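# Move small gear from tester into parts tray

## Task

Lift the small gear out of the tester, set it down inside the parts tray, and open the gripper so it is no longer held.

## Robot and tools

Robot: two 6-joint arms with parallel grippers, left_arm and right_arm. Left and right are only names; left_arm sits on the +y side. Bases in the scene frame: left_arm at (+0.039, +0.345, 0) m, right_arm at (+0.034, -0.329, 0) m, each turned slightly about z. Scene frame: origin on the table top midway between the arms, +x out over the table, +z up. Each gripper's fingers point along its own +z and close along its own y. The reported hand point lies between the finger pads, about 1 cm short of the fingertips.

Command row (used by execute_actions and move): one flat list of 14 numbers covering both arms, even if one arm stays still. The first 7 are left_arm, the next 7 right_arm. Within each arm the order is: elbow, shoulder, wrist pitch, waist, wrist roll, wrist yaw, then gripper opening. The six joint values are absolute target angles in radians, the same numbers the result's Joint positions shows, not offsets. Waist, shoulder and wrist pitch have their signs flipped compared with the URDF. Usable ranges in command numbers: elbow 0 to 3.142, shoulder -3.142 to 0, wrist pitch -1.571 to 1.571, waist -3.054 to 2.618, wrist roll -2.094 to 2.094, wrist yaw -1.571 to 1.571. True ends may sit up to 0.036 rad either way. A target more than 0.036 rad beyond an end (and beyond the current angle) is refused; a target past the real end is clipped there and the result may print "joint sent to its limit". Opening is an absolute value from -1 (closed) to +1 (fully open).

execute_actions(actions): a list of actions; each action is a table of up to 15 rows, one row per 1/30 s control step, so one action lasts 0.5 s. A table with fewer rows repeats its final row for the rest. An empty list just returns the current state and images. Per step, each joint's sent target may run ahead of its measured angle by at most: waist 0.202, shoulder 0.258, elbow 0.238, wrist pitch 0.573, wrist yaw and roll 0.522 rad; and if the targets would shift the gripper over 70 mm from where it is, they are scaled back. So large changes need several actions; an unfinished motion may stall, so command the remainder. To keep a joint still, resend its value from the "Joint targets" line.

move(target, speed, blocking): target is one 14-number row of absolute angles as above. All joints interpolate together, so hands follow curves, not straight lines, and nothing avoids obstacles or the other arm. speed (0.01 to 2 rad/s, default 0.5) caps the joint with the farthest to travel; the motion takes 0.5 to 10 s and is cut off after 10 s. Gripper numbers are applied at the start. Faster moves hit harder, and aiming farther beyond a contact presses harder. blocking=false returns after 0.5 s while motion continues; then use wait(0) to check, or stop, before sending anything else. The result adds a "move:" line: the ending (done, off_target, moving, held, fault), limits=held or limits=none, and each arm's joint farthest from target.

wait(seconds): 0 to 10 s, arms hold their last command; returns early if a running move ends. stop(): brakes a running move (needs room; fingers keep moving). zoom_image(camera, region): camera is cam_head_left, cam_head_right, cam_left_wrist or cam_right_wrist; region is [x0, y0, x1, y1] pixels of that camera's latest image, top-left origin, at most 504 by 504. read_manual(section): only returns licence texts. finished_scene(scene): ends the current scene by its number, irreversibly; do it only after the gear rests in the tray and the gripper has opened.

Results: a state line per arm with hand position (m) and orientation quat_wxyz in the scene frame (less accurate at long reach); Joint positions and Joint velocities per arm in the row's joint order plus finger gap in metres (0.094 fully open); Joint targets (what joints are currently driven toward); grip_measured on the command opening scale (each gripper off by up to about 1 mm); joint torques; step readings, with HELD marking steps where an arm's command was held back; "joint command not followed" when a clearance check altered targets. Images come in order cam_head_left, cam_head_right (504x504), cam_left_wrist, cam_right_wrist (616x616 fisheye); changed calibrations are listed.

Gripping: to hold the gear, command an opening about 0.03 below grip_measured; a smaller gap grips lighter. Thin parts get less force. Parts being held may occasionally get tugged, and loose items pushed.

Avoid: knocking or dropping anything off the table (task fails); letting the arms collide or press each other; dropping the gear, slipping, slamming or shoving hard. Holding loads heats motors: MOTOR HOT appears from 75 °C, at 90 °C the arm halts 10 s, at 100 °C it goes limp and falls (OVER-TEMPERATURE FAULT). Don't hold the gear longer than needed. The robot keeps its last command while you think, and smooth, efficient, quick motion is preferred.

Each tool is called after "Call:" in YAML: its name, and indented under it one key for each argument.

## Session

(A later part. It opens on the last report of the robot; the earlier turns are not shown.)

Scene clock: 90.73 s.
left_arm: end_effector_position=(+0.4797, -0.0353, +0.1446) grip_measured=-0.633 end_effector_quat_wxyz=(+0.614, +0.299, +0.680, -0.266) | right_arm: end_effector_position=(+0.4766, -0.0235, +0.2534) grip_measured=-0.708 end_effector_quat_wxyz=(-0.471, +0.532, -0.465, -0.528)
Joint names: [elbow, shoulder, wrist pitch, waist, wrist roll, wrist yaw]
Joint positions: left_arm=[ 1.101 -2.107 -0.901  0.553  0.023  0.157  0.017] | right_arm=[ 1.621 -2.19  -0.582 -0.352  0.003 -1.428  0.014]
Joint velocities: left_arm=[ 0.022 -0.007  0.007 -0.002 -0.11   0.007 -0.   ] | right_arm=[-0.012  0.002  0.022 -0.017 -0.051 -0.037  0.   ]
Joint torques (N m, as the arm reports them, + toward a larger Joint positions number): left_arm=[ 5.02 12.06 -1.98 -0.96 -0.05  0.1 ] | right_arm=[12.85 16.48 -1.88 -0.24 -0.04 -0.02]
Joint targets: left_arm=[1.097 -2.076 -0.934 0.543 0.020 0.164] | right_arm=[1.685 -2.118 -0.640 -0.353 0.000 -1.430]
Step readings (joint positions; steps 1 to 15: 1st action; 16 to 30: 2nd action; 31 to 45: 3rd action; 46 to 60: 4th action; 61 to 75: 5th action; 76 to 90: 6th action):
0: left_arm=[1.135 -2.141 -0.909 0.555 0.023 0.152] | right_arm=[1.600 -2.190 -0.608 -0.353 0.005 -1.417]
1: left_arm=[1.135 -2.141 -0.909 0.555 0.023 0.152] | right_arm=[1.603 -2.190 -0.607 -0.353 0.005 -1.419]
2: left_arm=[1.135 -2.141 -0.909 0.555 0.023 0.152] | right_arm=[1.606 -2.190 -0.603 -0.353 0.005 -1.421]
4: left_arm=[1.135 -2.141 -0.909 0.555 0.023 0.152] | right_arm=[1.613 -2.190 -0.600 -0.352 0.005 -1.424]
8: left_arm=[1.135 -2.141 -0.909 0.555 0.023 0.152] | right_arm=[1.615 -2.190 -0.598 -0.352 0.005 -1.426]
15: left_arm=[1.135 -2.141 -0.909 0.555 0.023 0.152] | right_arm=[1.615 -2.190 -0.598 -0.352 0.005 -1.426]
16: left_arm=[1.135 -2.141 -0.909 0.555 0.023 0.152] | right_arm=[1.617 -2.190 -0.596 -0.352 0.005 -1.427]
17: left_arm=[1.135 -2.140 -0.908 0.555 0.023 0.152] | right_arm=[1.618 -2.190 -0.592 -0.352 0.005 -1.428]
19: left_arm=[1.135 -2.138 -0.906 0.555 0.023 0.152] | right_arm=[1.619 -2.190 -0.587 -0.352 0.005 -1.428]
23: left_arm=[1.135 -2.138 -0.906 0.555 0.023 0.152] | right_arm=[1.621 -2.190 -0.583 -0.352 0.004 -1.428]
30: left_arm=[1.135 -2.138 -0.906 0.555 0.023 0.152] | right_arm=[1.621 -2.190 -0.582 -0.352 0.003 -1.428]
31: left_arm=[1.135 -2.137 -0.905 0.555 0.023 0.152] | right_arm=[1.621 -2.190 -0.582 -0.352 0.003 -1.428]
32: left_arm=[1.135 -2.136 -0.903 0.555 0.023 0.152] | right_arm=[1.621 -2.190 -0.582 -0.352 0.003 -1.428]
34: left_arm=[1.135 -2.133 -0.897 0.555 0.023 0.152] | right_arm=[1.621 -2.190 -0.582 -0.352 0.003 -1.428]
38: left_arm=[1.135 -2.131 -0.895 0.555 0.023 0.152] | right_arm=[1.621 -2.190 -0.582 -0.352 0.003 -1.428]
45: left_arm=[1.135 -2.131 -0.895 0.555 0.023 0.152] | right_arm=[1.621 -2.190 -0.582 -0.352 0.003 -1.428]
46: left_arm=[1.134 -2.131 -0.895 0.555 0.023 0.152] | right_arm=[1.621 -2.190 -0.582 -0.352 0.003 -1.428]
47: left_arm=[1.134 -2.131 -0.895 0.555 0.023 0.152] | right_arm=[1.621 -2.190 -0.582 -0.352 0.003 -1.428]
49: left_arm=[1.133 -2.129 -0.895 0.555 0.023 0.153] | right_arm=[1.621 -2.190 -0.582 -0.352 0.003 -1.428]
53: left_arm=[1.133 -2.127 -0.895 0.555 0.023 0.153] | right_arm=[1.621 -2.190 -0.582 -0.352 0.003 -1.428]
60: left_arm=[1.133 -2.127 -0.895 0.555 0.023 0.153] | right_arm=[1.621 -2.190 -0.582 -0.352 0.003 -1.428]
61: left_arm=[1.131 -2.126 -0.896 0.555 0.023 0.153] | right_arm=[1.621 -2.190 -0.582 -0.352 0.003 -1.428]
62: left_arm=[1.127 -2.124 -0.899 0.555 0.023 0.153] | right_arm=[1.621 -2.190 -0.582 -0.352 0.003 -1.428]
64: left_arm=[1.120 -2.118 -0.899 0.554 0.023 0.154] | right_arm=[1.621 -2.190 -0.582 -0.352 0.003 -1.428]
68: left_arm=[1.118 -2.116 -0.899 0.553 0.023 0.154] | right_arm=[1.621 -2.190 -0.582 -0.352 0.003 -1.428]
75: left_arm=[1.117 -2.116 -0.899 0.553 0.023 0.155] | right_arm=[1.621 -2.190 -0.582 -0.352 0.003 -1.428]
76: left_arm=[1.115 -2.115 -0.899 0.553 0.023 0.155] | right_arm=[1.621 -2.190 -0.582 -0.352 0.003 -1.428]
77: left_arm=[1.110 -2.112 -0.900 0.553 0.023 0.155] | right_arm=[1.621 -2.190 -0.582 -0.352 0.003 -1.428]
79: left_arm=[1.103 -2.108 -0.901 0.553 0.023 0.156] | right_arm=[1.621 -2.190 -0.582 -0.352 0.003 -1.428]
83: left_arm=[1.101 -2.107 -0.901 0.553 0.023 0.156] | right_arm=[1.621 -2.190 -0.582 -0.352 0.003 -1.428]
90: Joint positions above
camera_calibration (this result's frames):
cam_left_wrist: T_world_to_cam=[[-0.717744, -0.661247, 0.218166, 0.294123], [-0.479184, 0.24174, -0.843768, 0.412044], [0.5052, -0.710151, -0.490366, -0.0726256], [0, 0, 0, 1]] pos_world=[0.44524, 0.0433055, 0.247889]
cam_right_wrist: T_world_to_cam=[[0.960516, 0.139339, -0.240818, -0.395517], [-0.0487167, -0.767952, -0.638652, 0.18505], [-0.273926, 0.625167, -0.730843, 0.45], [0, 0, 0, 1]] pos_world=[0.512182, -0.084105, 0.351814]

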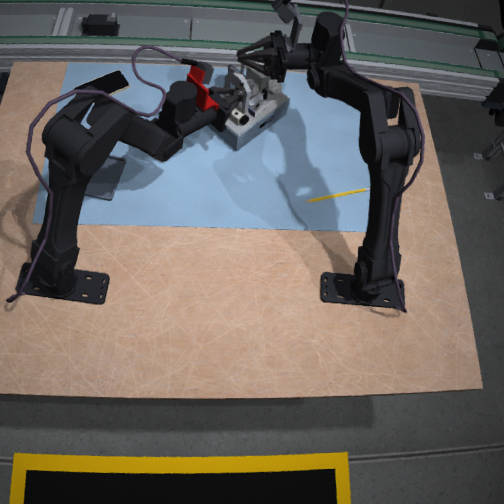

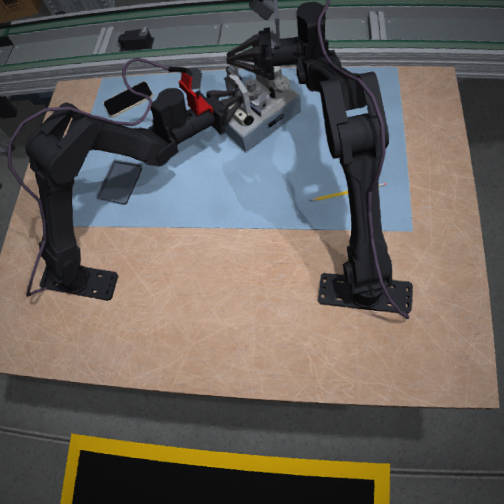

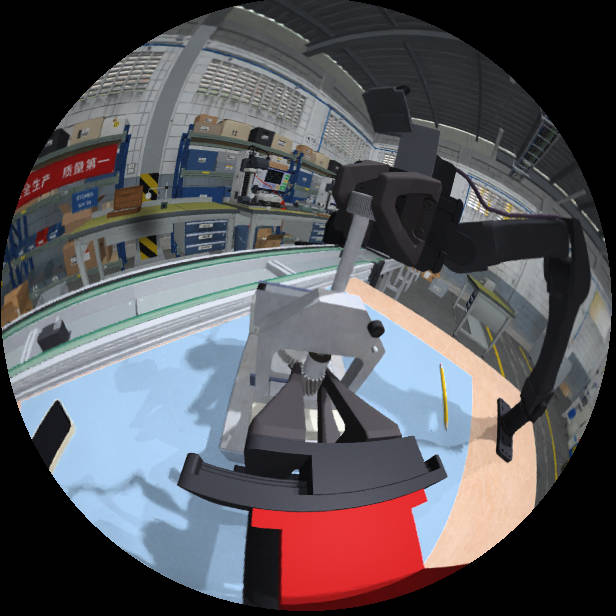

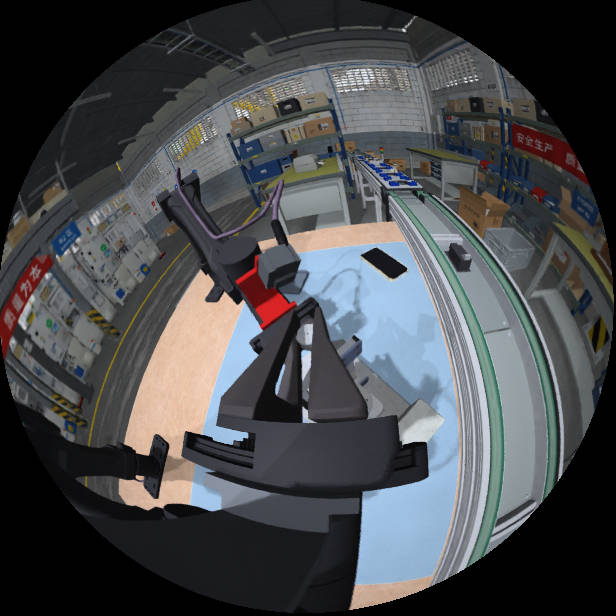

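Call:
execute_actions:
  actions:
    - [[1.077,-2.064,-0.94,0.54,0.02,0.166,-0.665, 1.685,-2.118,-0.64,-0.353,0,-1.43,-0.75]]
    - [[1.056,-2.051,-0.946,0.538,0.02,0.168,-0.665, 1.685,-2.118,-0.64,-0.353,0,-1.43,-0.75]]
    - [[1.035,-2.038,-0.952,0.536,0.02,0.170,-0.665, 1.685,-2.118,-0.64,-0.353,0,-1.43,-0.75]]
    - [[1.014,-2.024,-0.958,0.534,0.02,0.172,-0.665, 1.65,-2.125,-0.64,-0.353,0,-1.43,-0.75]]
    - [[0.993,-2.010,-0.964,0.532,0.02,0.174,-0.665, 1.625,-2.135,-0.65,-0.353,0,-1.42,-0.75]]

Call:
move:
  target: [0.80,-1.78,-0.80,0.50,0.02,0.17,-0.665, 1.58,-2.175,-0.66,-0.353,0,-1.405,-0.75]
  speed: 0.3

Call:
move:
  target: [1.008,-1.507,0.875,0.045,0,0,-0.665, 1.58,-2.175,-0.66,-0.353,0,-1.405,0.1]
  speed: 0.9

Scene clock: 110.20 s.
left_arm: end_effector_position=(+0.4657, -0.0171, +0.1448) grip_measured=-0.633 end_effector_quat_wxyz=(+0.612, +0.299, +0.683, -0.265) | right_arm: end_effector_position=(+0.4768, -0.0236, +0.2487) grip_measured=-0.708 end_effector_quat_wxyz=(-0.470, +0.528, -0.470, -0.529)
Joint names: [elbow, shoulder, wrist pitch, waist, wrist roll, wrist yaw]
Joint positions: left_arm=[ 0.997 -2.04  -0.931  0.54   0.023  0.167  0.017] | right_arm=[ 1.607 -2.19  -0.582 -0.352 -0.    -1.421  0.014]
Joint velocities: left_arm=[-0.012  0.002  0.007  0.022  0.007 -0.007 -0.001] | right_arm=[-0.017 -0.012  0.051 -0.002 -0.022 -0.037 -0.   ]
Joint torques (N m, as the arm reports them, + toward a larger Joint positions number): left_arm=[ 4.85 11.34 -1.97 -0.74 -0.06  0.1 ] | right_arm=[ 8.73 15.24 -1.97 -0.2  -0.04  0.01]
Joint targets: left_arm=[0.993 -2.010 -0.964 0.532 0.020 0.174] | right_arm=[1.625 -2.135 -0.650 -0.353 0.000 -1.420]
Step readings (joint positions; steps 1 to 15: 1st action; 16 to 30: 2nd action; 31 to 45: 3rd action; 46 to 60: 4th action; 61 to 75: 5th action):
0: left_arm=[1.101 -2.107 -0.901 0.553 0.023 0.157] | right_arm=[1.621 -2.190 -0.582 -0.352 0.003 -1.428]
1: left_arm=[1.098 -2.106 -0.902 0.553 0.023 0.157] | right_arm=[1.621 -2.190 -0.582 -0.352 0.003 -1.428]
2: left_arm=[1.092 -2.102 -0.904 0.552 0.023 0.157] | right_arm=[1.621 -2.190 -0.582 -0.352 0.003 -1.428]
4: left_arm=[1.083 -2.097 -0.904 0.550 0.023 0.158] | right_arm=[1.621 -2.190 -0.582 -0.352 0.003 -1.428]
8: left_arm=[1.081 -2.096 -0.906 0.548 0.023 0.158] | right_arm=[1.621 -2.190 -0.582 -0.352 0.003 -1.428]
15: left_arm=[1.081 -2.096 -0.907 0.548 0.023 0.159] | right_arm=[1.621 -2.190 -0.582 -0.352 0.003 -1.428]
16: left_arm=[1.078 -2.094 -0.908 0.548 0.023 0.159] | right_arm=[1.621 -2.190 -0.582 -0.352 0.003 -1.428]
17: left_arm=[1.071 -2.090 -0.909 0.548 0.023 0.159] | right_arm=[1.621 -2.190 -0.582 -0.352 0.003 -1.428]
19: left_arm=[1.062 -2.083 -0.910 0.548 0.023 0.160] | right_arm=[1.621 -2.190 -0.582 -0.352 0.003 -1.428]
23: left_arm=[1.060 -2.082 -0.912 0.548 0.023 0.160] | right_arm=[1.621 -2.190 -0.582 -0.352 0.003 -1.428]
30: left_arm=[1.060 -2.082 -0.913 0.548 0.023 0.161] | right_arm=[1.621 -2.190 -0.582 -0.352 0.003 -1.428]
31: left_arm=[1.057 -2.080 -0.914 0.548 0.023 0.161] | right_arm=[1.621 -2.190 -0.582 -0.352 0.003 -1.428]
32: left_arm=[1.050 -2.077 -0.915 0.547 0.023 0.161] | right_arm=[1.621 -2.190 -0.582 -0.352 0.003 -1.428]
34: left_arm=[1.041 -2.070 -0.917 0.546 0.023 0.162] | right_arm=[1.621 -2.190 -0.582 -0.352 0.003 -1.428]
38: left_arm=[1.039 -2.069 -0.918 0.544 0.023 0.162] | right_arm=[1.621 -2.190 -0.582 -0.352 0.003 -1.428]
45: left_arm=[1.039 -2.069 -0.919 0.544 0.023 0.162] | right_arm=[1.621 -2.190 -0.582 -0.352 0.003 -1.428]
46: left_arm=[1.036 -2.067 -0.920 0.544 0.023 0.163] | right_arm=[1.621 -2.190 -0.582 -0.352 0.003 -1.428]
47: left_arm=[1.029 -2.063 -0.921 0.544 0.023 0.163] | right_arm=[1.621 -2.190 -0.582 -0.352 0.003 -1.428]
49: left_arm=[1.020 -2.056 -0.922 0.544 0.023 0.164] | right_arm=[1.621 -2.190 -0.582 -0.352 0.003 -1.428]
53: left_arm=[1.018 -2.055 -0.924 0.544 0.023 0.165] | right_arm=[1.621 -2.190 -0.582 -0.352 0.003 -1.428]
60: left_arm=[1.018 -2.055 -0.925 0.544 0.023 0.165] | right_arm=[1.621 -2.190 -0.582 -0.352 0.003 -1.428]
61: left_arm=[1.015 -2.053 -0.926 0.544 0.023 0.165] | right_arm=[1.618 -2.190 -0.582 -0.352 0.003 -1.428]
62: left_arm=[1.008 -2.049 -0.927 0.543 0.023 0.165] | right_arm=[1.615 -2.190 -0.582 -0.352 0.003 -1.426]
64: left_arm=[0.998 -2.042 -0.928 0.542 0.023 0.166] | right_arm=[1.609 -2.190 -0.582 -0.352 0.001 -1.423]
68: left_arm=[0.997 -2.040 -0.930 0.540 0.023 0.167] | right_arm=[1.607 -2.190 -0.582 -0.352 -0.000 -1.421]
75: Joint positions above
camera_calibration (this result's frames):
cam_left_wrist: T_world_to_cam=[[-0.714028, -0.664534, 0.220362, 0.294022], [-0.485409, 0.243076, -0.839817, 0.403452], [0.504522, -0.706618, -0.496134, -0.0512896], [0, 0, 0, 1]] pos_world=[0.431656, 0.0610758, 0.248588]
cam_right_wrist: T_world_to_cam=[[0.958983, 0.131589, -0.25107, -0.393674], [-0.0608074, -0.769604, -0.63562, 0.186925], [-0.276865, 0.624815, -0.730035, 0.447912], [0, 0, 0, 1]] pos_world=[0.512904, -0.0842011, 0.346965]

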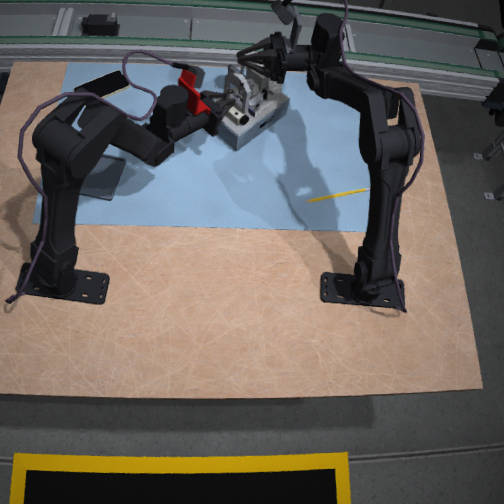

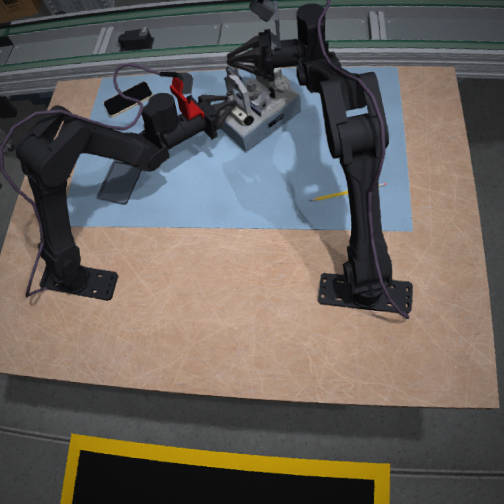

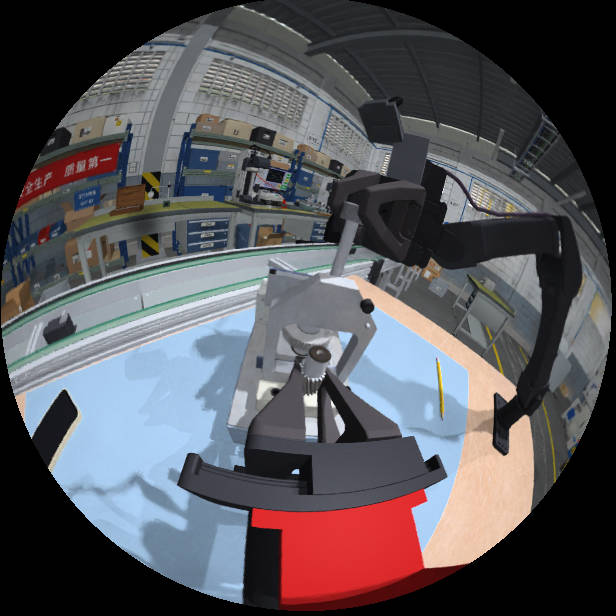

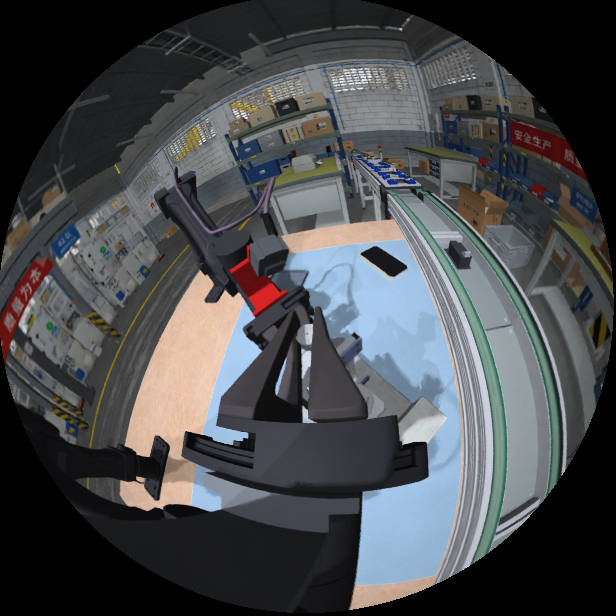

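Scene clock: 111.67 s.
left_arm: end_effector_position=(+0.4330, +0.0283, +0.1500) grip_measured=-0.633 end_effector_quat_wxyz=(+0.580, +0.294, +0.718, -0.247) | right_arm: end_effector_position=(+0.4772, -0.0237, +0.2326) grip_measured=-0.708 end_effector_quat_wxyz=(-0.469, +0.527, -0.473, -0.528)
Joint names: [elbow, shoulder, wrist pitch, waist, wrist roll, wrist yaw]
Joint positions: left_arm=[ 0.804 -1.807 -0.793  0.508  0.023  0.167  0.017] | right_arm=[ 1.576 -2.209 -0.617 -0.352 -0.01  -1.415  0.014]
Joint velocities: left_arm=[ 0.007 -0.012  0.037 -0.007  0.007 -0.066 -0.001] | right_arm=[ 0.002  0.007  0.051  0.007 -0.007 -0.037 -0.   ]
Joint torques (N m, as the arm reports them, + toward a larger Joint positions number): left_arm=[ 4.94  9.37 -1.75 -0.68 -0.06  0.07] | right_arm=[ 7.47 13.55 -1.74 -0.03  0.11  0.09]
Joint targets: left_arm=[0.800 -1.780 -0.800 0.500 0.020 0.170] | right_arm=[1.580 -2.175 -0.660 -0.353 0.000 -1.405]
move: off_target (left_arm, right_arm); limits=none; left_arm: farthest joint: the shoulder, 0.027 radians from its target (0.260 radians at the start); right_arm: farthest joint: the wrist pitch, 0.043 radians from its target (0.078 radians at the start)
camera_calibration (this result's frames):
cam_left_wrist: T_world_to_cam=[[-0.674478, -0.699863, 0.235097, 0.281359], [-0.556758, 0.273028, -0.784523, 0.402649], [0.48487, -0.660036, -0.573806, 0.0186846], [0, 0, 0, 1]] pos_world=[0.404889, 0.0993109, 0.260462]
cam_right_wrist: T_world_to_cam=[[0.958677, 0.125408, -0.255365, -0.397177], [-0.0678092, -0.77101, -0.633203, 0.179431], [-0.276297, 0.624353, -0.730646, 0.436155], [0, 0, 0, 1]] pos_world=[0.51344, -0.0841629, 0.330866]

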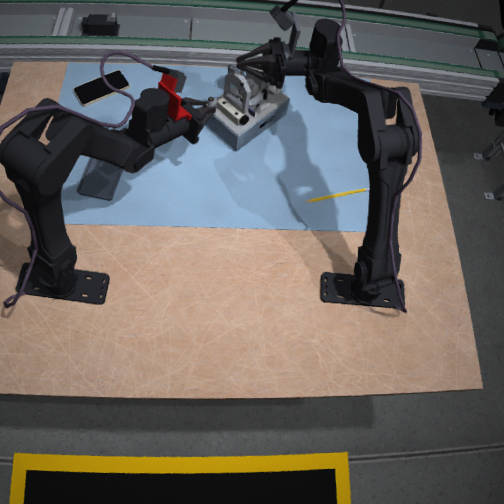

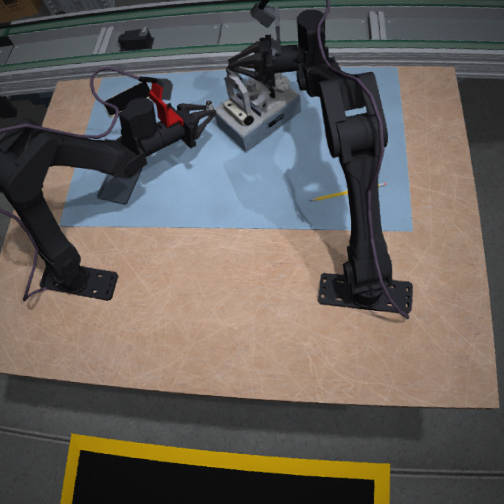

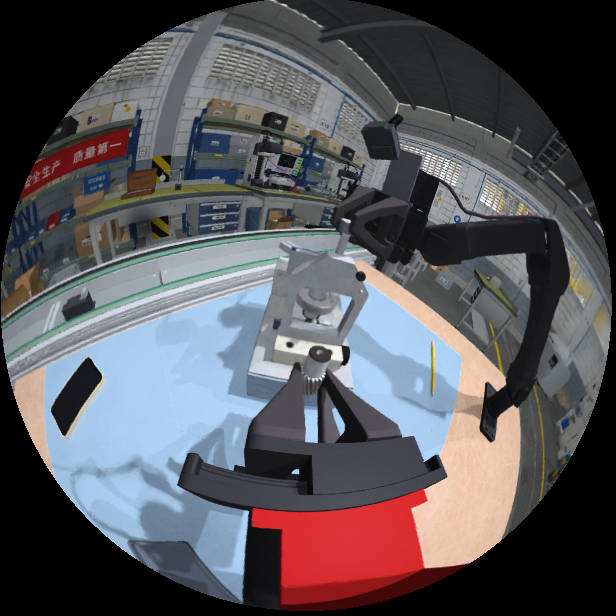

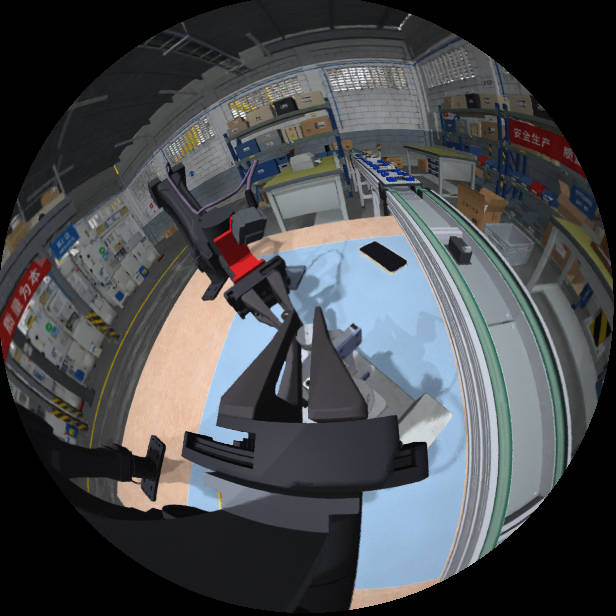

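Scene clock: 114.37 s.
left_arm: end_effector_position=(+0.3214, +0.2979, +0.0591) grip_measured=-0.633 end_effector_quat_wxyz=(+0.074, +0.088, +0.993, -0.010) | right_arm: end_effector_position=(+0.4774, -0.0236, +0.2344) grip_measured=+0.098 end_effector_quat_wxyz=(-0.475, +0.530, -0.468, -0.525)
Joint names: [elbow, shoulder, wrist pitch, waist, wrist roll, wrist yaw]
Joint positions: left_arm=[ 0.978 -1.531  0.868  0.052  0.012  0.008  0.017] | right_arm=[ 1.576 -2.21  -0.641 -0.352 -0.005 -1.415  0.052]
Joint velocities: left_arm=[ 0.007 -0.007  0.007 -0.012 -0.022 -0.007  0.   ] | right_arm=[-0.012  0.007 -0.095  0.002 -0.007 -0.022 -0.   ]
Joint torques (N m, as the arm reports them, + toward a larger Joint positions number): left_arm=[ 7.55  6.92 -0.32 -0.62 -0.14 -0.03] | right_arm=[ 7.47 13.76 -1.47 -0.07  0.02  0.11]
Joint targets: left_arm=[1.008 -1.507 0.875 0.045 0.000 0.000] | right_arm=[1.580 -2.175 -0.660 -0.353 0.000 -1.405]
move: off_target (left_arm, right_arm); limits=none; left_arm: farthest joint: the elbow, 0.030 radians from its target (0.204 radians at the start); right_arm: farthest joint: the shoulder, 0.035 radians from its target (0.034 radians at the start)
camera_calibration (this result's frames):
cam_left_wrist: T_world_to_cam=[[0.0413817, -0.997084, 0.0641175, 0.284718], [-0.960826, -0.0221115, 0.276268, 0.350686], [-0.274045, -0.0730382, -0.95894, 0.290349], [0, 0, 0, 1]] pos_world=[0.404735, 0.312848, 0.163288]
cam_right_wrist: T_world_to_cam=[[0.962822, 0.126735, -0.238563, -0.402753], [-0.0571428, -0.767583, -0.638398, 0.17679], [-0.264025, 0.628295, -0.731803, 0.431961], [0, 0, 0, 1]] pos_world=[0.51193, -0.0846546, 0.332891]

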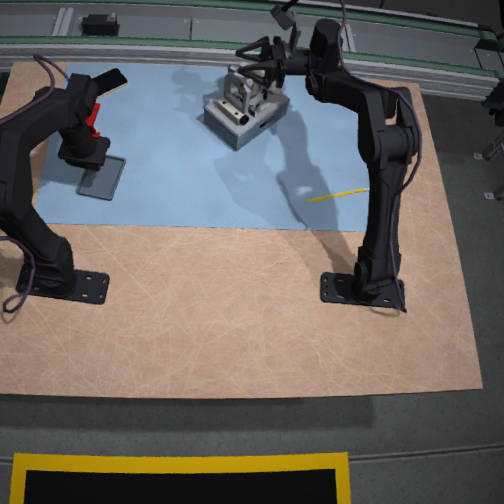

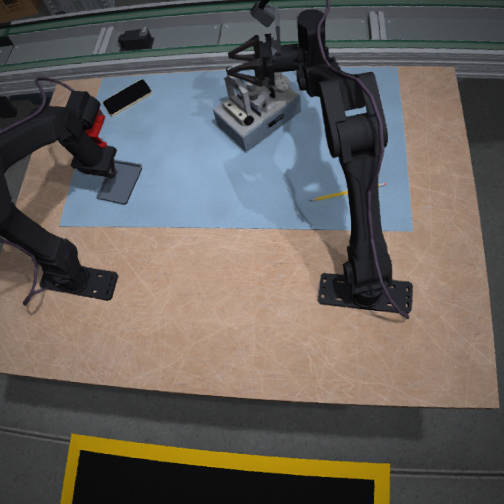

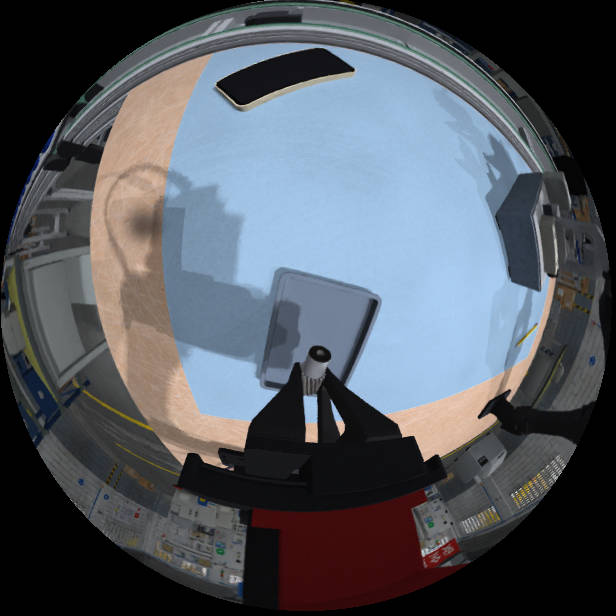

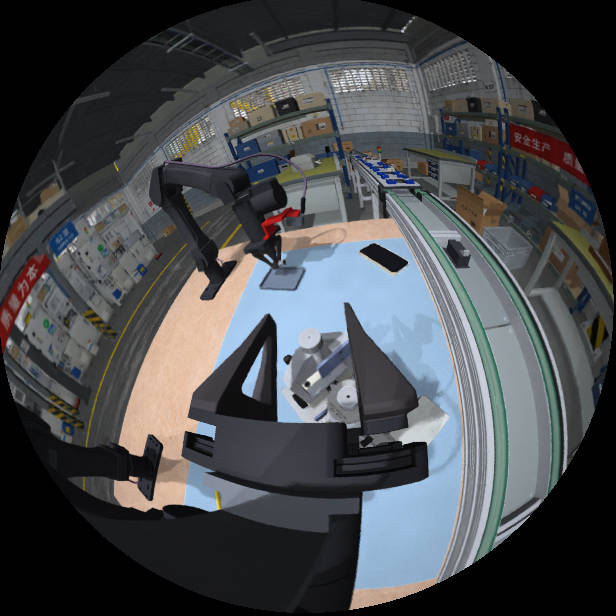

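Call:
execute_actions:
  actions: []

Call:
move:
  target: [0.915,-1.57,0.745,0.05,0,0,-0.665,1.6,-2.0,-0.55,-0.30,0,-1.40,0.1]
  speed: 0.15

Scene clock: 125.80 s.
left_arm: end_effector_position=(+0.3213, +0.2980, +0.0590) grip_measured=-0.633 end_effector_quat_wxyz=(+0.074, +0.088, +0.993, -0.010) | right_arm: end_effector_position=(+0.4774, -0.0236, +0.2344) grip_measured=+0.098 end_effector_quat_wxyz=(-0.475, +0.530, -0.468, -0.525)
Joint names: [elbow, shoulder, wrist pitch, waist, wrist roll, wrist yaw]
Joint positions: left_arm=[ 0.978 -1.531  0.868  0.052  0.012  0.008  0.017] | right_arm=[ 1.576 -2.21  -0.641 -0.352 -0.005 -1.415  0.052]
Joint velocities: left_arm=[-0.002  0.007 -0.022  0.002  0.007 -0.022 -0.001] | right_arm=[-0.002  0.017  0.022 -0.002 -0.037  0.037  0.   ]
Joint torques (N m, as the arm reports them, + toward a larger Joint positions number): left_arm=[ 7.54  6.95 -0.31 -0.64 -0.15 -0.04] | right_arm=[ 7.49 13.67 -1.47 -0.06  0.07  0.09]
Joint targets: left_arm=[1.008 -1.507 0.875 0.045 0.000 0.000] | right_arm=[1.580 -2.175 -0.660 -0.353 0.000 -1.405]
camera_calibration (this result's frames):
cam_left_wrist: T_world_to_cam=[[0.0414058, -0.997088, 0.0640396, 0.284736], [-0.960722, -0.0221288, 0.276628, 0.350552], [-0.274405, -0.0729783, -0.958841, 0.290403], [0, 0, 0, 1]] pos_world=[0.404681, 0.312857, 0.163244]
cam_right_wrist: T_world_to_cam=[[0.962822, 0.126735, -0.238563, -0.402753], [-0.0571428, -0.767583, -0.638398, 0.17679], [-0.264025, 0.628295, -0.731803, 0.431961], [0, 0, 0, 1]] pos_world=[0.51193, -0.0846546, 0.332891]

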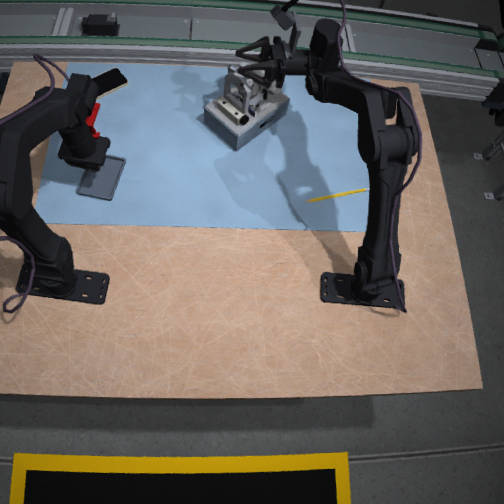

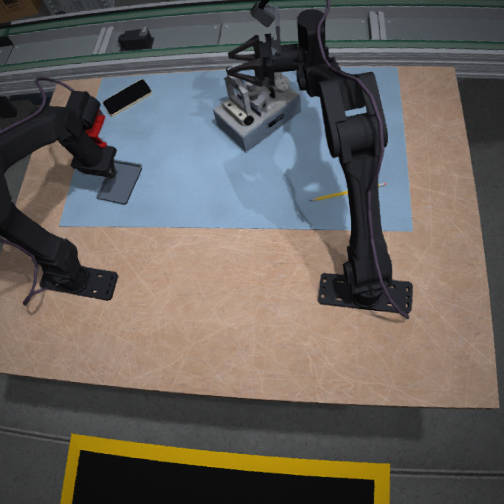

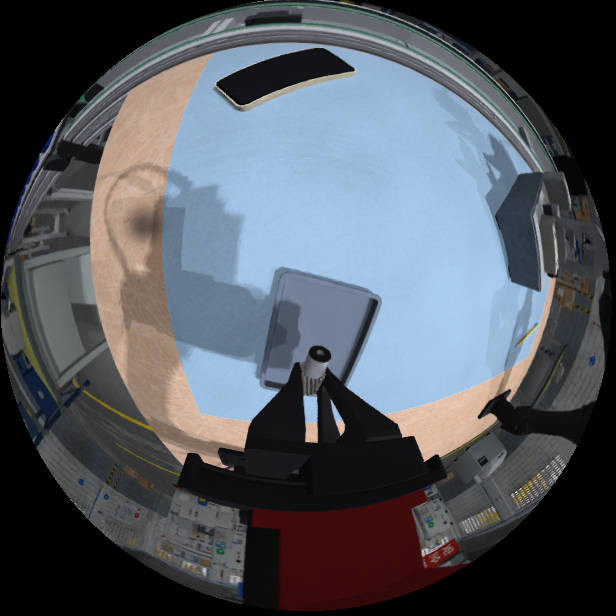

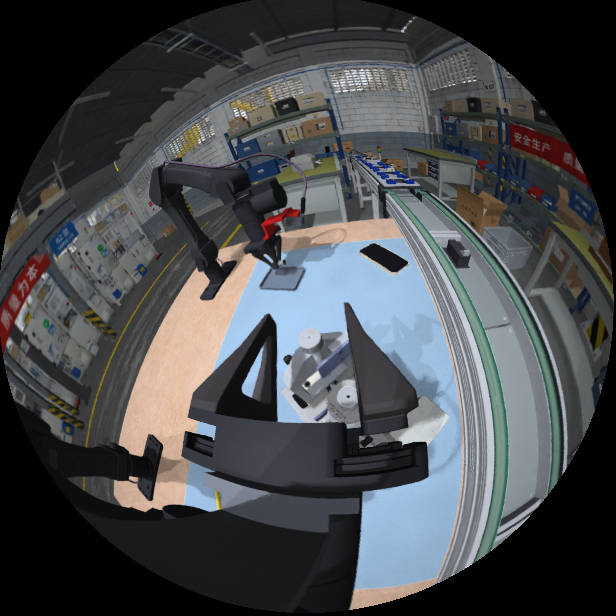

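Scene clock: 127.73 s.
left_arm: end_effector_position=(+0.3245, +0.2974, +0.0373) grip_measured=-0.633 end_effector_quat_wxyz=(+0.079, +0.088, +0.993, -0.010) | right_arm: end_effector_position=(+0.4622, -0.0486, +0.3146) grip_measured=+0.098 end_effector_quat_wxyz=(-0.517, +0.541, -0.445, -0.491)
Joint names: [elbow, shoulder, wrist pitch, waist, wrist roll, wrist yaw]
Joint positions: left_arm=[ 0.919 -1.567  0.765  0.052  0.012  0.008  0.017] | right_arm=[ 1.576 -2.026 -0.57  -0.31  -0.005 -1.415  0.052]
Joint velocities: left_arm=[ 0.017 -0.007  0.022  0.007 -0.007 -0.081  0.   ] | right_arm=[-0.012  0.012 -0.007 -0.002  0.007 -0.051  0.001]
Joint torques (N m, as the arm reports them, + toward a larger Joint positions number): left_arm=[ 4.81  4.94 -0.57 -0.14 -0.14 -0.03] | right_arm=[ 9.53 11.85 -1.06  0.76  0.07  0.24]
Joint targets: left_arm=[0.915 -1.570 0.745 0.050 0.000 0.000] | right_arm=[1.600 -2.000 -0.550 -0.300 0.000 -1.400]
move: off_target (right_arm); limits=none; left_arm: farthest joint: the wrist pitch, 0.020 radians from its target (0.123 radians at the start); right_arm: farthest joint: the shoulder, 0.026 radians from its target (0.210 radians at the start)
camera_calibration (this result's frames):
cam_left_wrist: T_world_to_cam=[[0.040819, -0.996991, 0.065906, 0.285547], [-0.963182, -0.0217205, 0.267973, 0.360692], [-0.265735, -0.0744178, -0.96117, 0.268086], [0, 0, 0, 1]] pos_world=[0.406995, 0.312473, 0.142201]
cam_right_wrist: T_world_to_cam=[[0.987389, 0.0912239, -0.129386, -0.413223], [-0.017785, -0.748195, -0.66324, 0.198522], [-0.157309, 0.657177, -0.737137, 0.456151], [0, 0, 0, 1]] pos_world=[0.4833, -0.113544, 0.414449]

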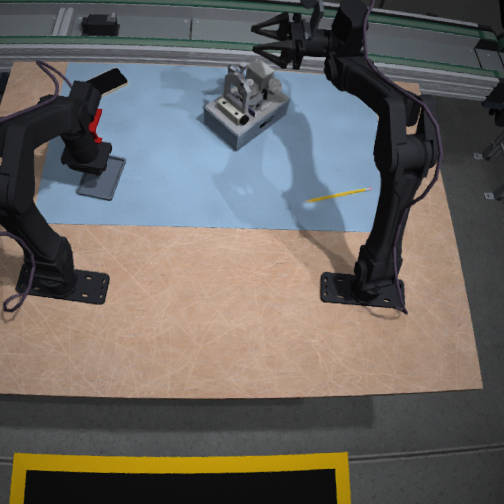

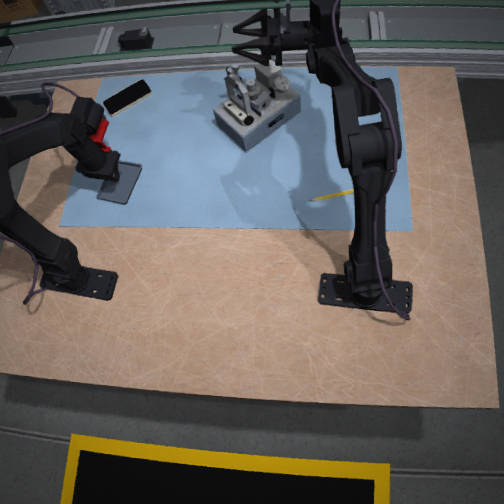

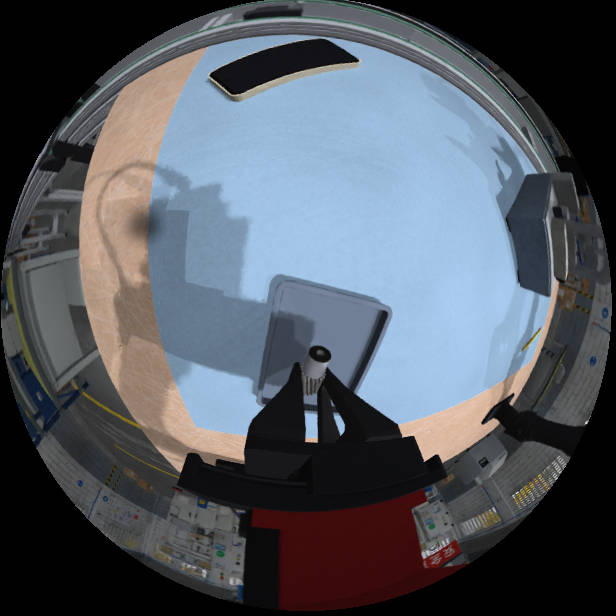

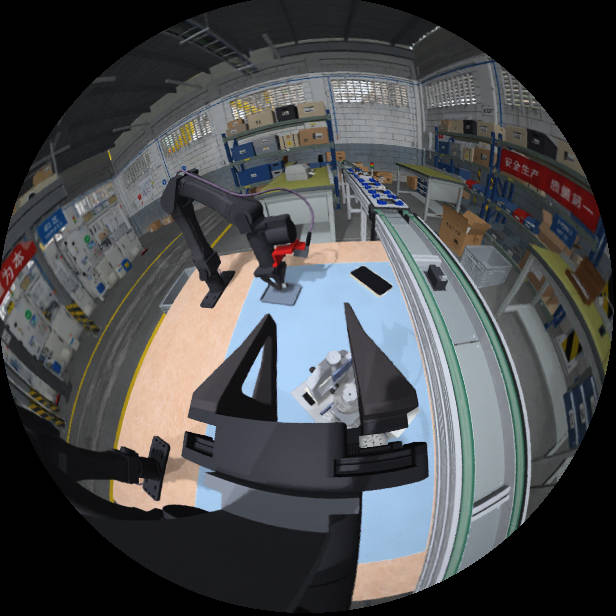

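Call:
move:
  target: [0.876,-1.593,0.685,0.05,0,0,-0.665,1.6,-2.0,-0.55,-0.30,0,-1.40,0.1]
  speed: 0.06

Scene clock: 133.30 s.
left_arm: end_effector_position=(+0.3238, +0.2975, +0.0233) grip_measured=-0.633 end_effector_quat_wxyz=(+0.078, +0.088, +0.993, -0.010) | right_arm: end_effector_position=(+0.4622, -0.0486, +0.3146) grip_measured=+0.098 end_effector_quat_wxyz=(-0.517, +0.541, -0.445, -0.492)
Joint names: [elbow, shoulder, wrist pitch, waist, wrist roll, wrist yaw]
Joint positions: left_arm=[ 0.881 -1.589  0.704  0.052  0.011  0.008  0.017] | right_arm=[ 1.576 -2.026 -0.569 -0.31  -0.005 -1.415  0.052]
Joint velocities: left_arm=[ 0.017 -0.007  0.007  0.002  0.037 -0.007  0.   ] | right_arm=[ 0.007  0.002 -0.022  0.012  0.037 -0.037 -0.   ]
Joint torques (N m, as the arm reports them, + toward a larger Joint positions number): left_arm=[ 4.62  4.97 -0.51 -0.18 -0.13 -0.03] | right_arm=[ 9.4  11.82 -1.06  0.75  0.03  0.24]
Joint targets: left_arm=[0.876 -1.593 0.685 0.050 -0.000 0.000] | right_arm=[1.600 -2.000 -0.550 -0.300 0.000 -1.400]
move: off_target (right_arm); limits=none; left_arm: farthest joint: the wrist pitch, 0.019 radians from its target (0.079 radians at the start); right_arm: farthest joint: the shoulder, 0.026 radians from its target (0.026 radians at the start)
camera_calibration (this result's frames):
cam_left_wrist: T_world_to_cam=[[0.041245, -0.996979, 0.0658086, 0.28649], [-0.962968, -0.022101, 0.268708, 0.363739], [-0.266442, -0.0744544, -0.960971, 0.254658], [0, 0, 0, 1]] pos_world=[0.406304, 0.312624, 0.128126]
cam_right_wrist: T_world_to_cam=[[0.987293, 0.0912018, -0.130136, -0.412962], [-0.0182782, -0.748308, -0.663099, 0.198652], [-0.157858, 0.657052, -0.737132, 0.456342], [0, 0, 0, 1]] pos_world=[0.483382, -0.113525, 0.41437]

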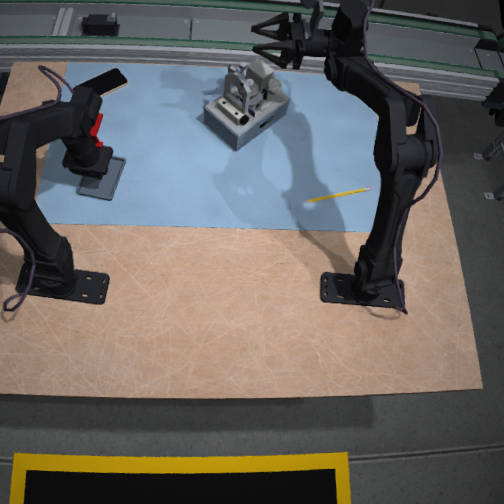

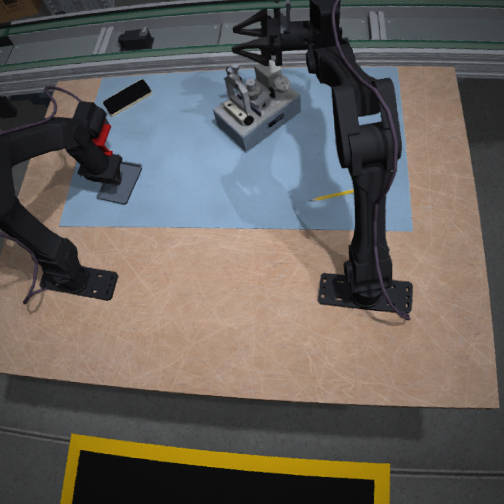

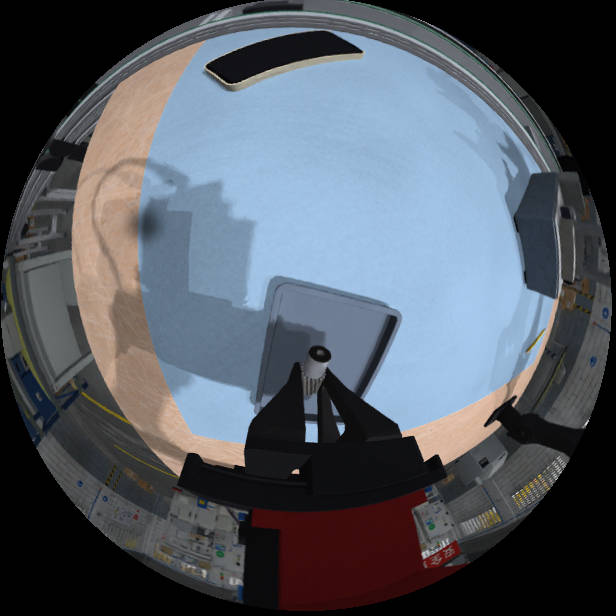

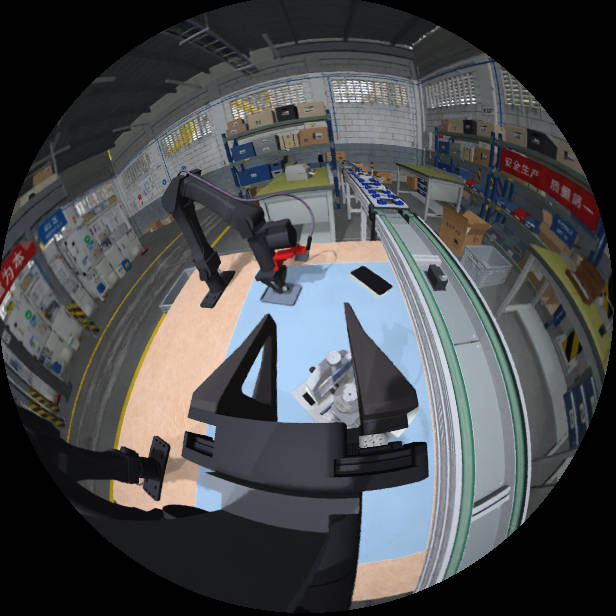

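No contact yet; a little lower.

Call:
move:
  target: [0.862,-1.601,0.665,0.05,0,0,-0.665,1.6,-2.0,-0.55,-0.30,0,-1.40,0.1]
  speed: 0.04

Scene clock: 139.50 s.
left_arm: end_effector_position=(+0.3242, +0.2975, +0.0222) grip_measured=-0.633 end_effector_quat_wxyz=(+0.081, +0.088, +0.993, -0.010) | right_arm: end_effector_position=(+0.4622, -0.0486, +0.3146) grip_measured=+0.098 end_effector_quat_wxyz=(-0.517, +0.541, -0.445, -0.492)
Joint names: [elbow, shoulder, wrist pitch, waist, wrist roll, wrist yaw]
Joint positions: left_arm=[ 0.875 -1.589  0.694  0.052  0.011  0.008  0.017] | right_arm=[ 1.576 -2.026 -0.569 -0.31  -0.005 -1.415  0.052]
Joint velocities: left_arm=[-0.027  0.002  0.007 -0.007 -0.081  0.066 -0.   ] | right_arm=[-0.002 -0.007  0.051 -0.007 -0.051 -0.007 -0.001]
Joint torques (N m, as the arm reports them, + toward a larger Joint positions number): left_arm=[ 3.96  4.36 -0.66 -0.18 -0.15 -0.02] | right_arm=[ 9.6  11.8  -1.05  0.71  0.04  0.23]
Joint targets: left_arm=[0.862 -1.601 0.665 0.050 0.000 0.000] | right_arm=[1.600 -2.000 -0.550 -0.300 -0.000 -1.400]
move: off_target (left_arm, right_arm); limits=none; left_arm: farthest joint: the wrist pitch, 0.029 radians from its target (0.039 radians at the start); right_arm: farthest joint: the shoulder, 0.026 radians from its target (0.026 radians at the start)
camera_calibration (this result's frames):
cam_left_wrist: T_world_to_cam=[[0.0409457, -0.99693, 0.0667416, 0.286529], [-0.964172, -0.0219012, 0.264374, 0.364905], [-0.2621, -0.0751753, -0.962108, 0.252545], [0, 0, 0, 1]] pos_world=[0.406292, 0.312626, 0.127381]
cam_right_wrist: T_world_to_cam=[[0.987293, 0.0912018, -0.130136, -0.412962], [-0.0182782, -0.748308, -0.663099, 0.198652], [-0.157858, 0.657052, -0.737132, 0.456342], [0, 0, 0, 1]] pos_world=[0.483382, -0.113525, 0.41437]

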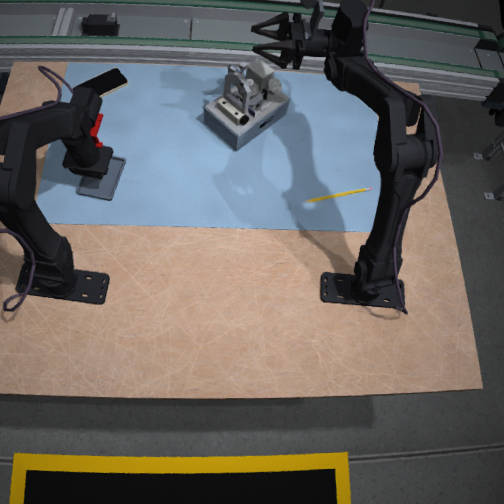

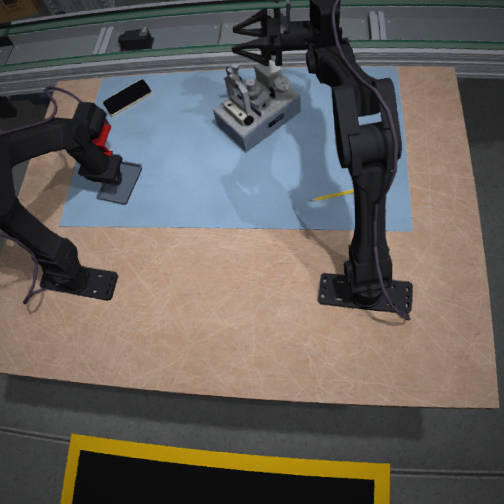

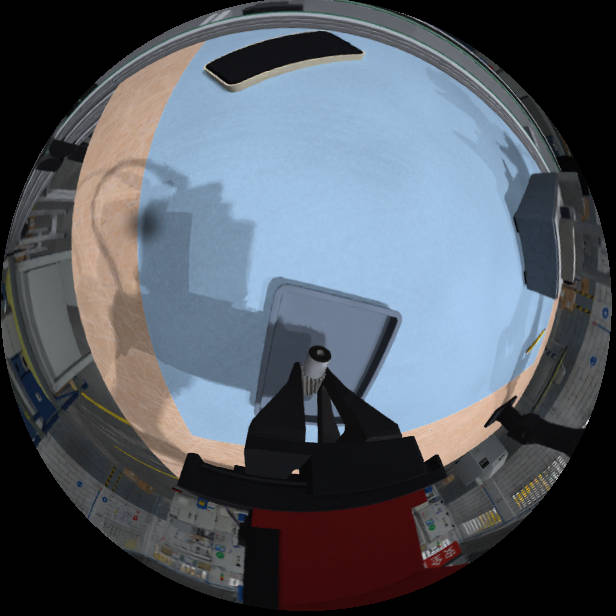

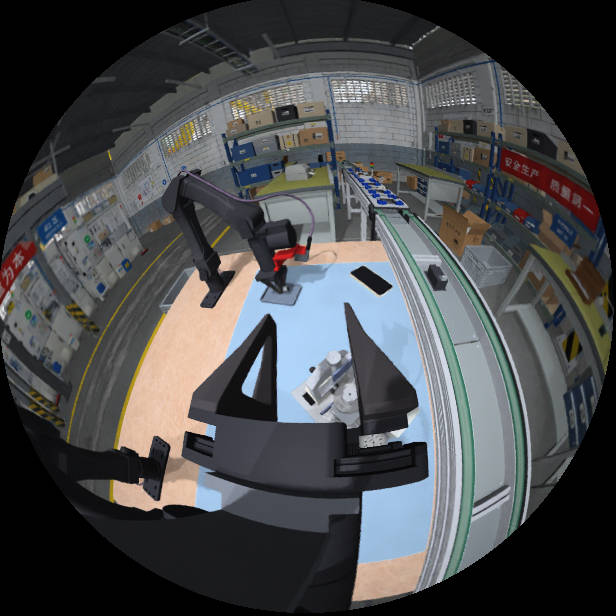

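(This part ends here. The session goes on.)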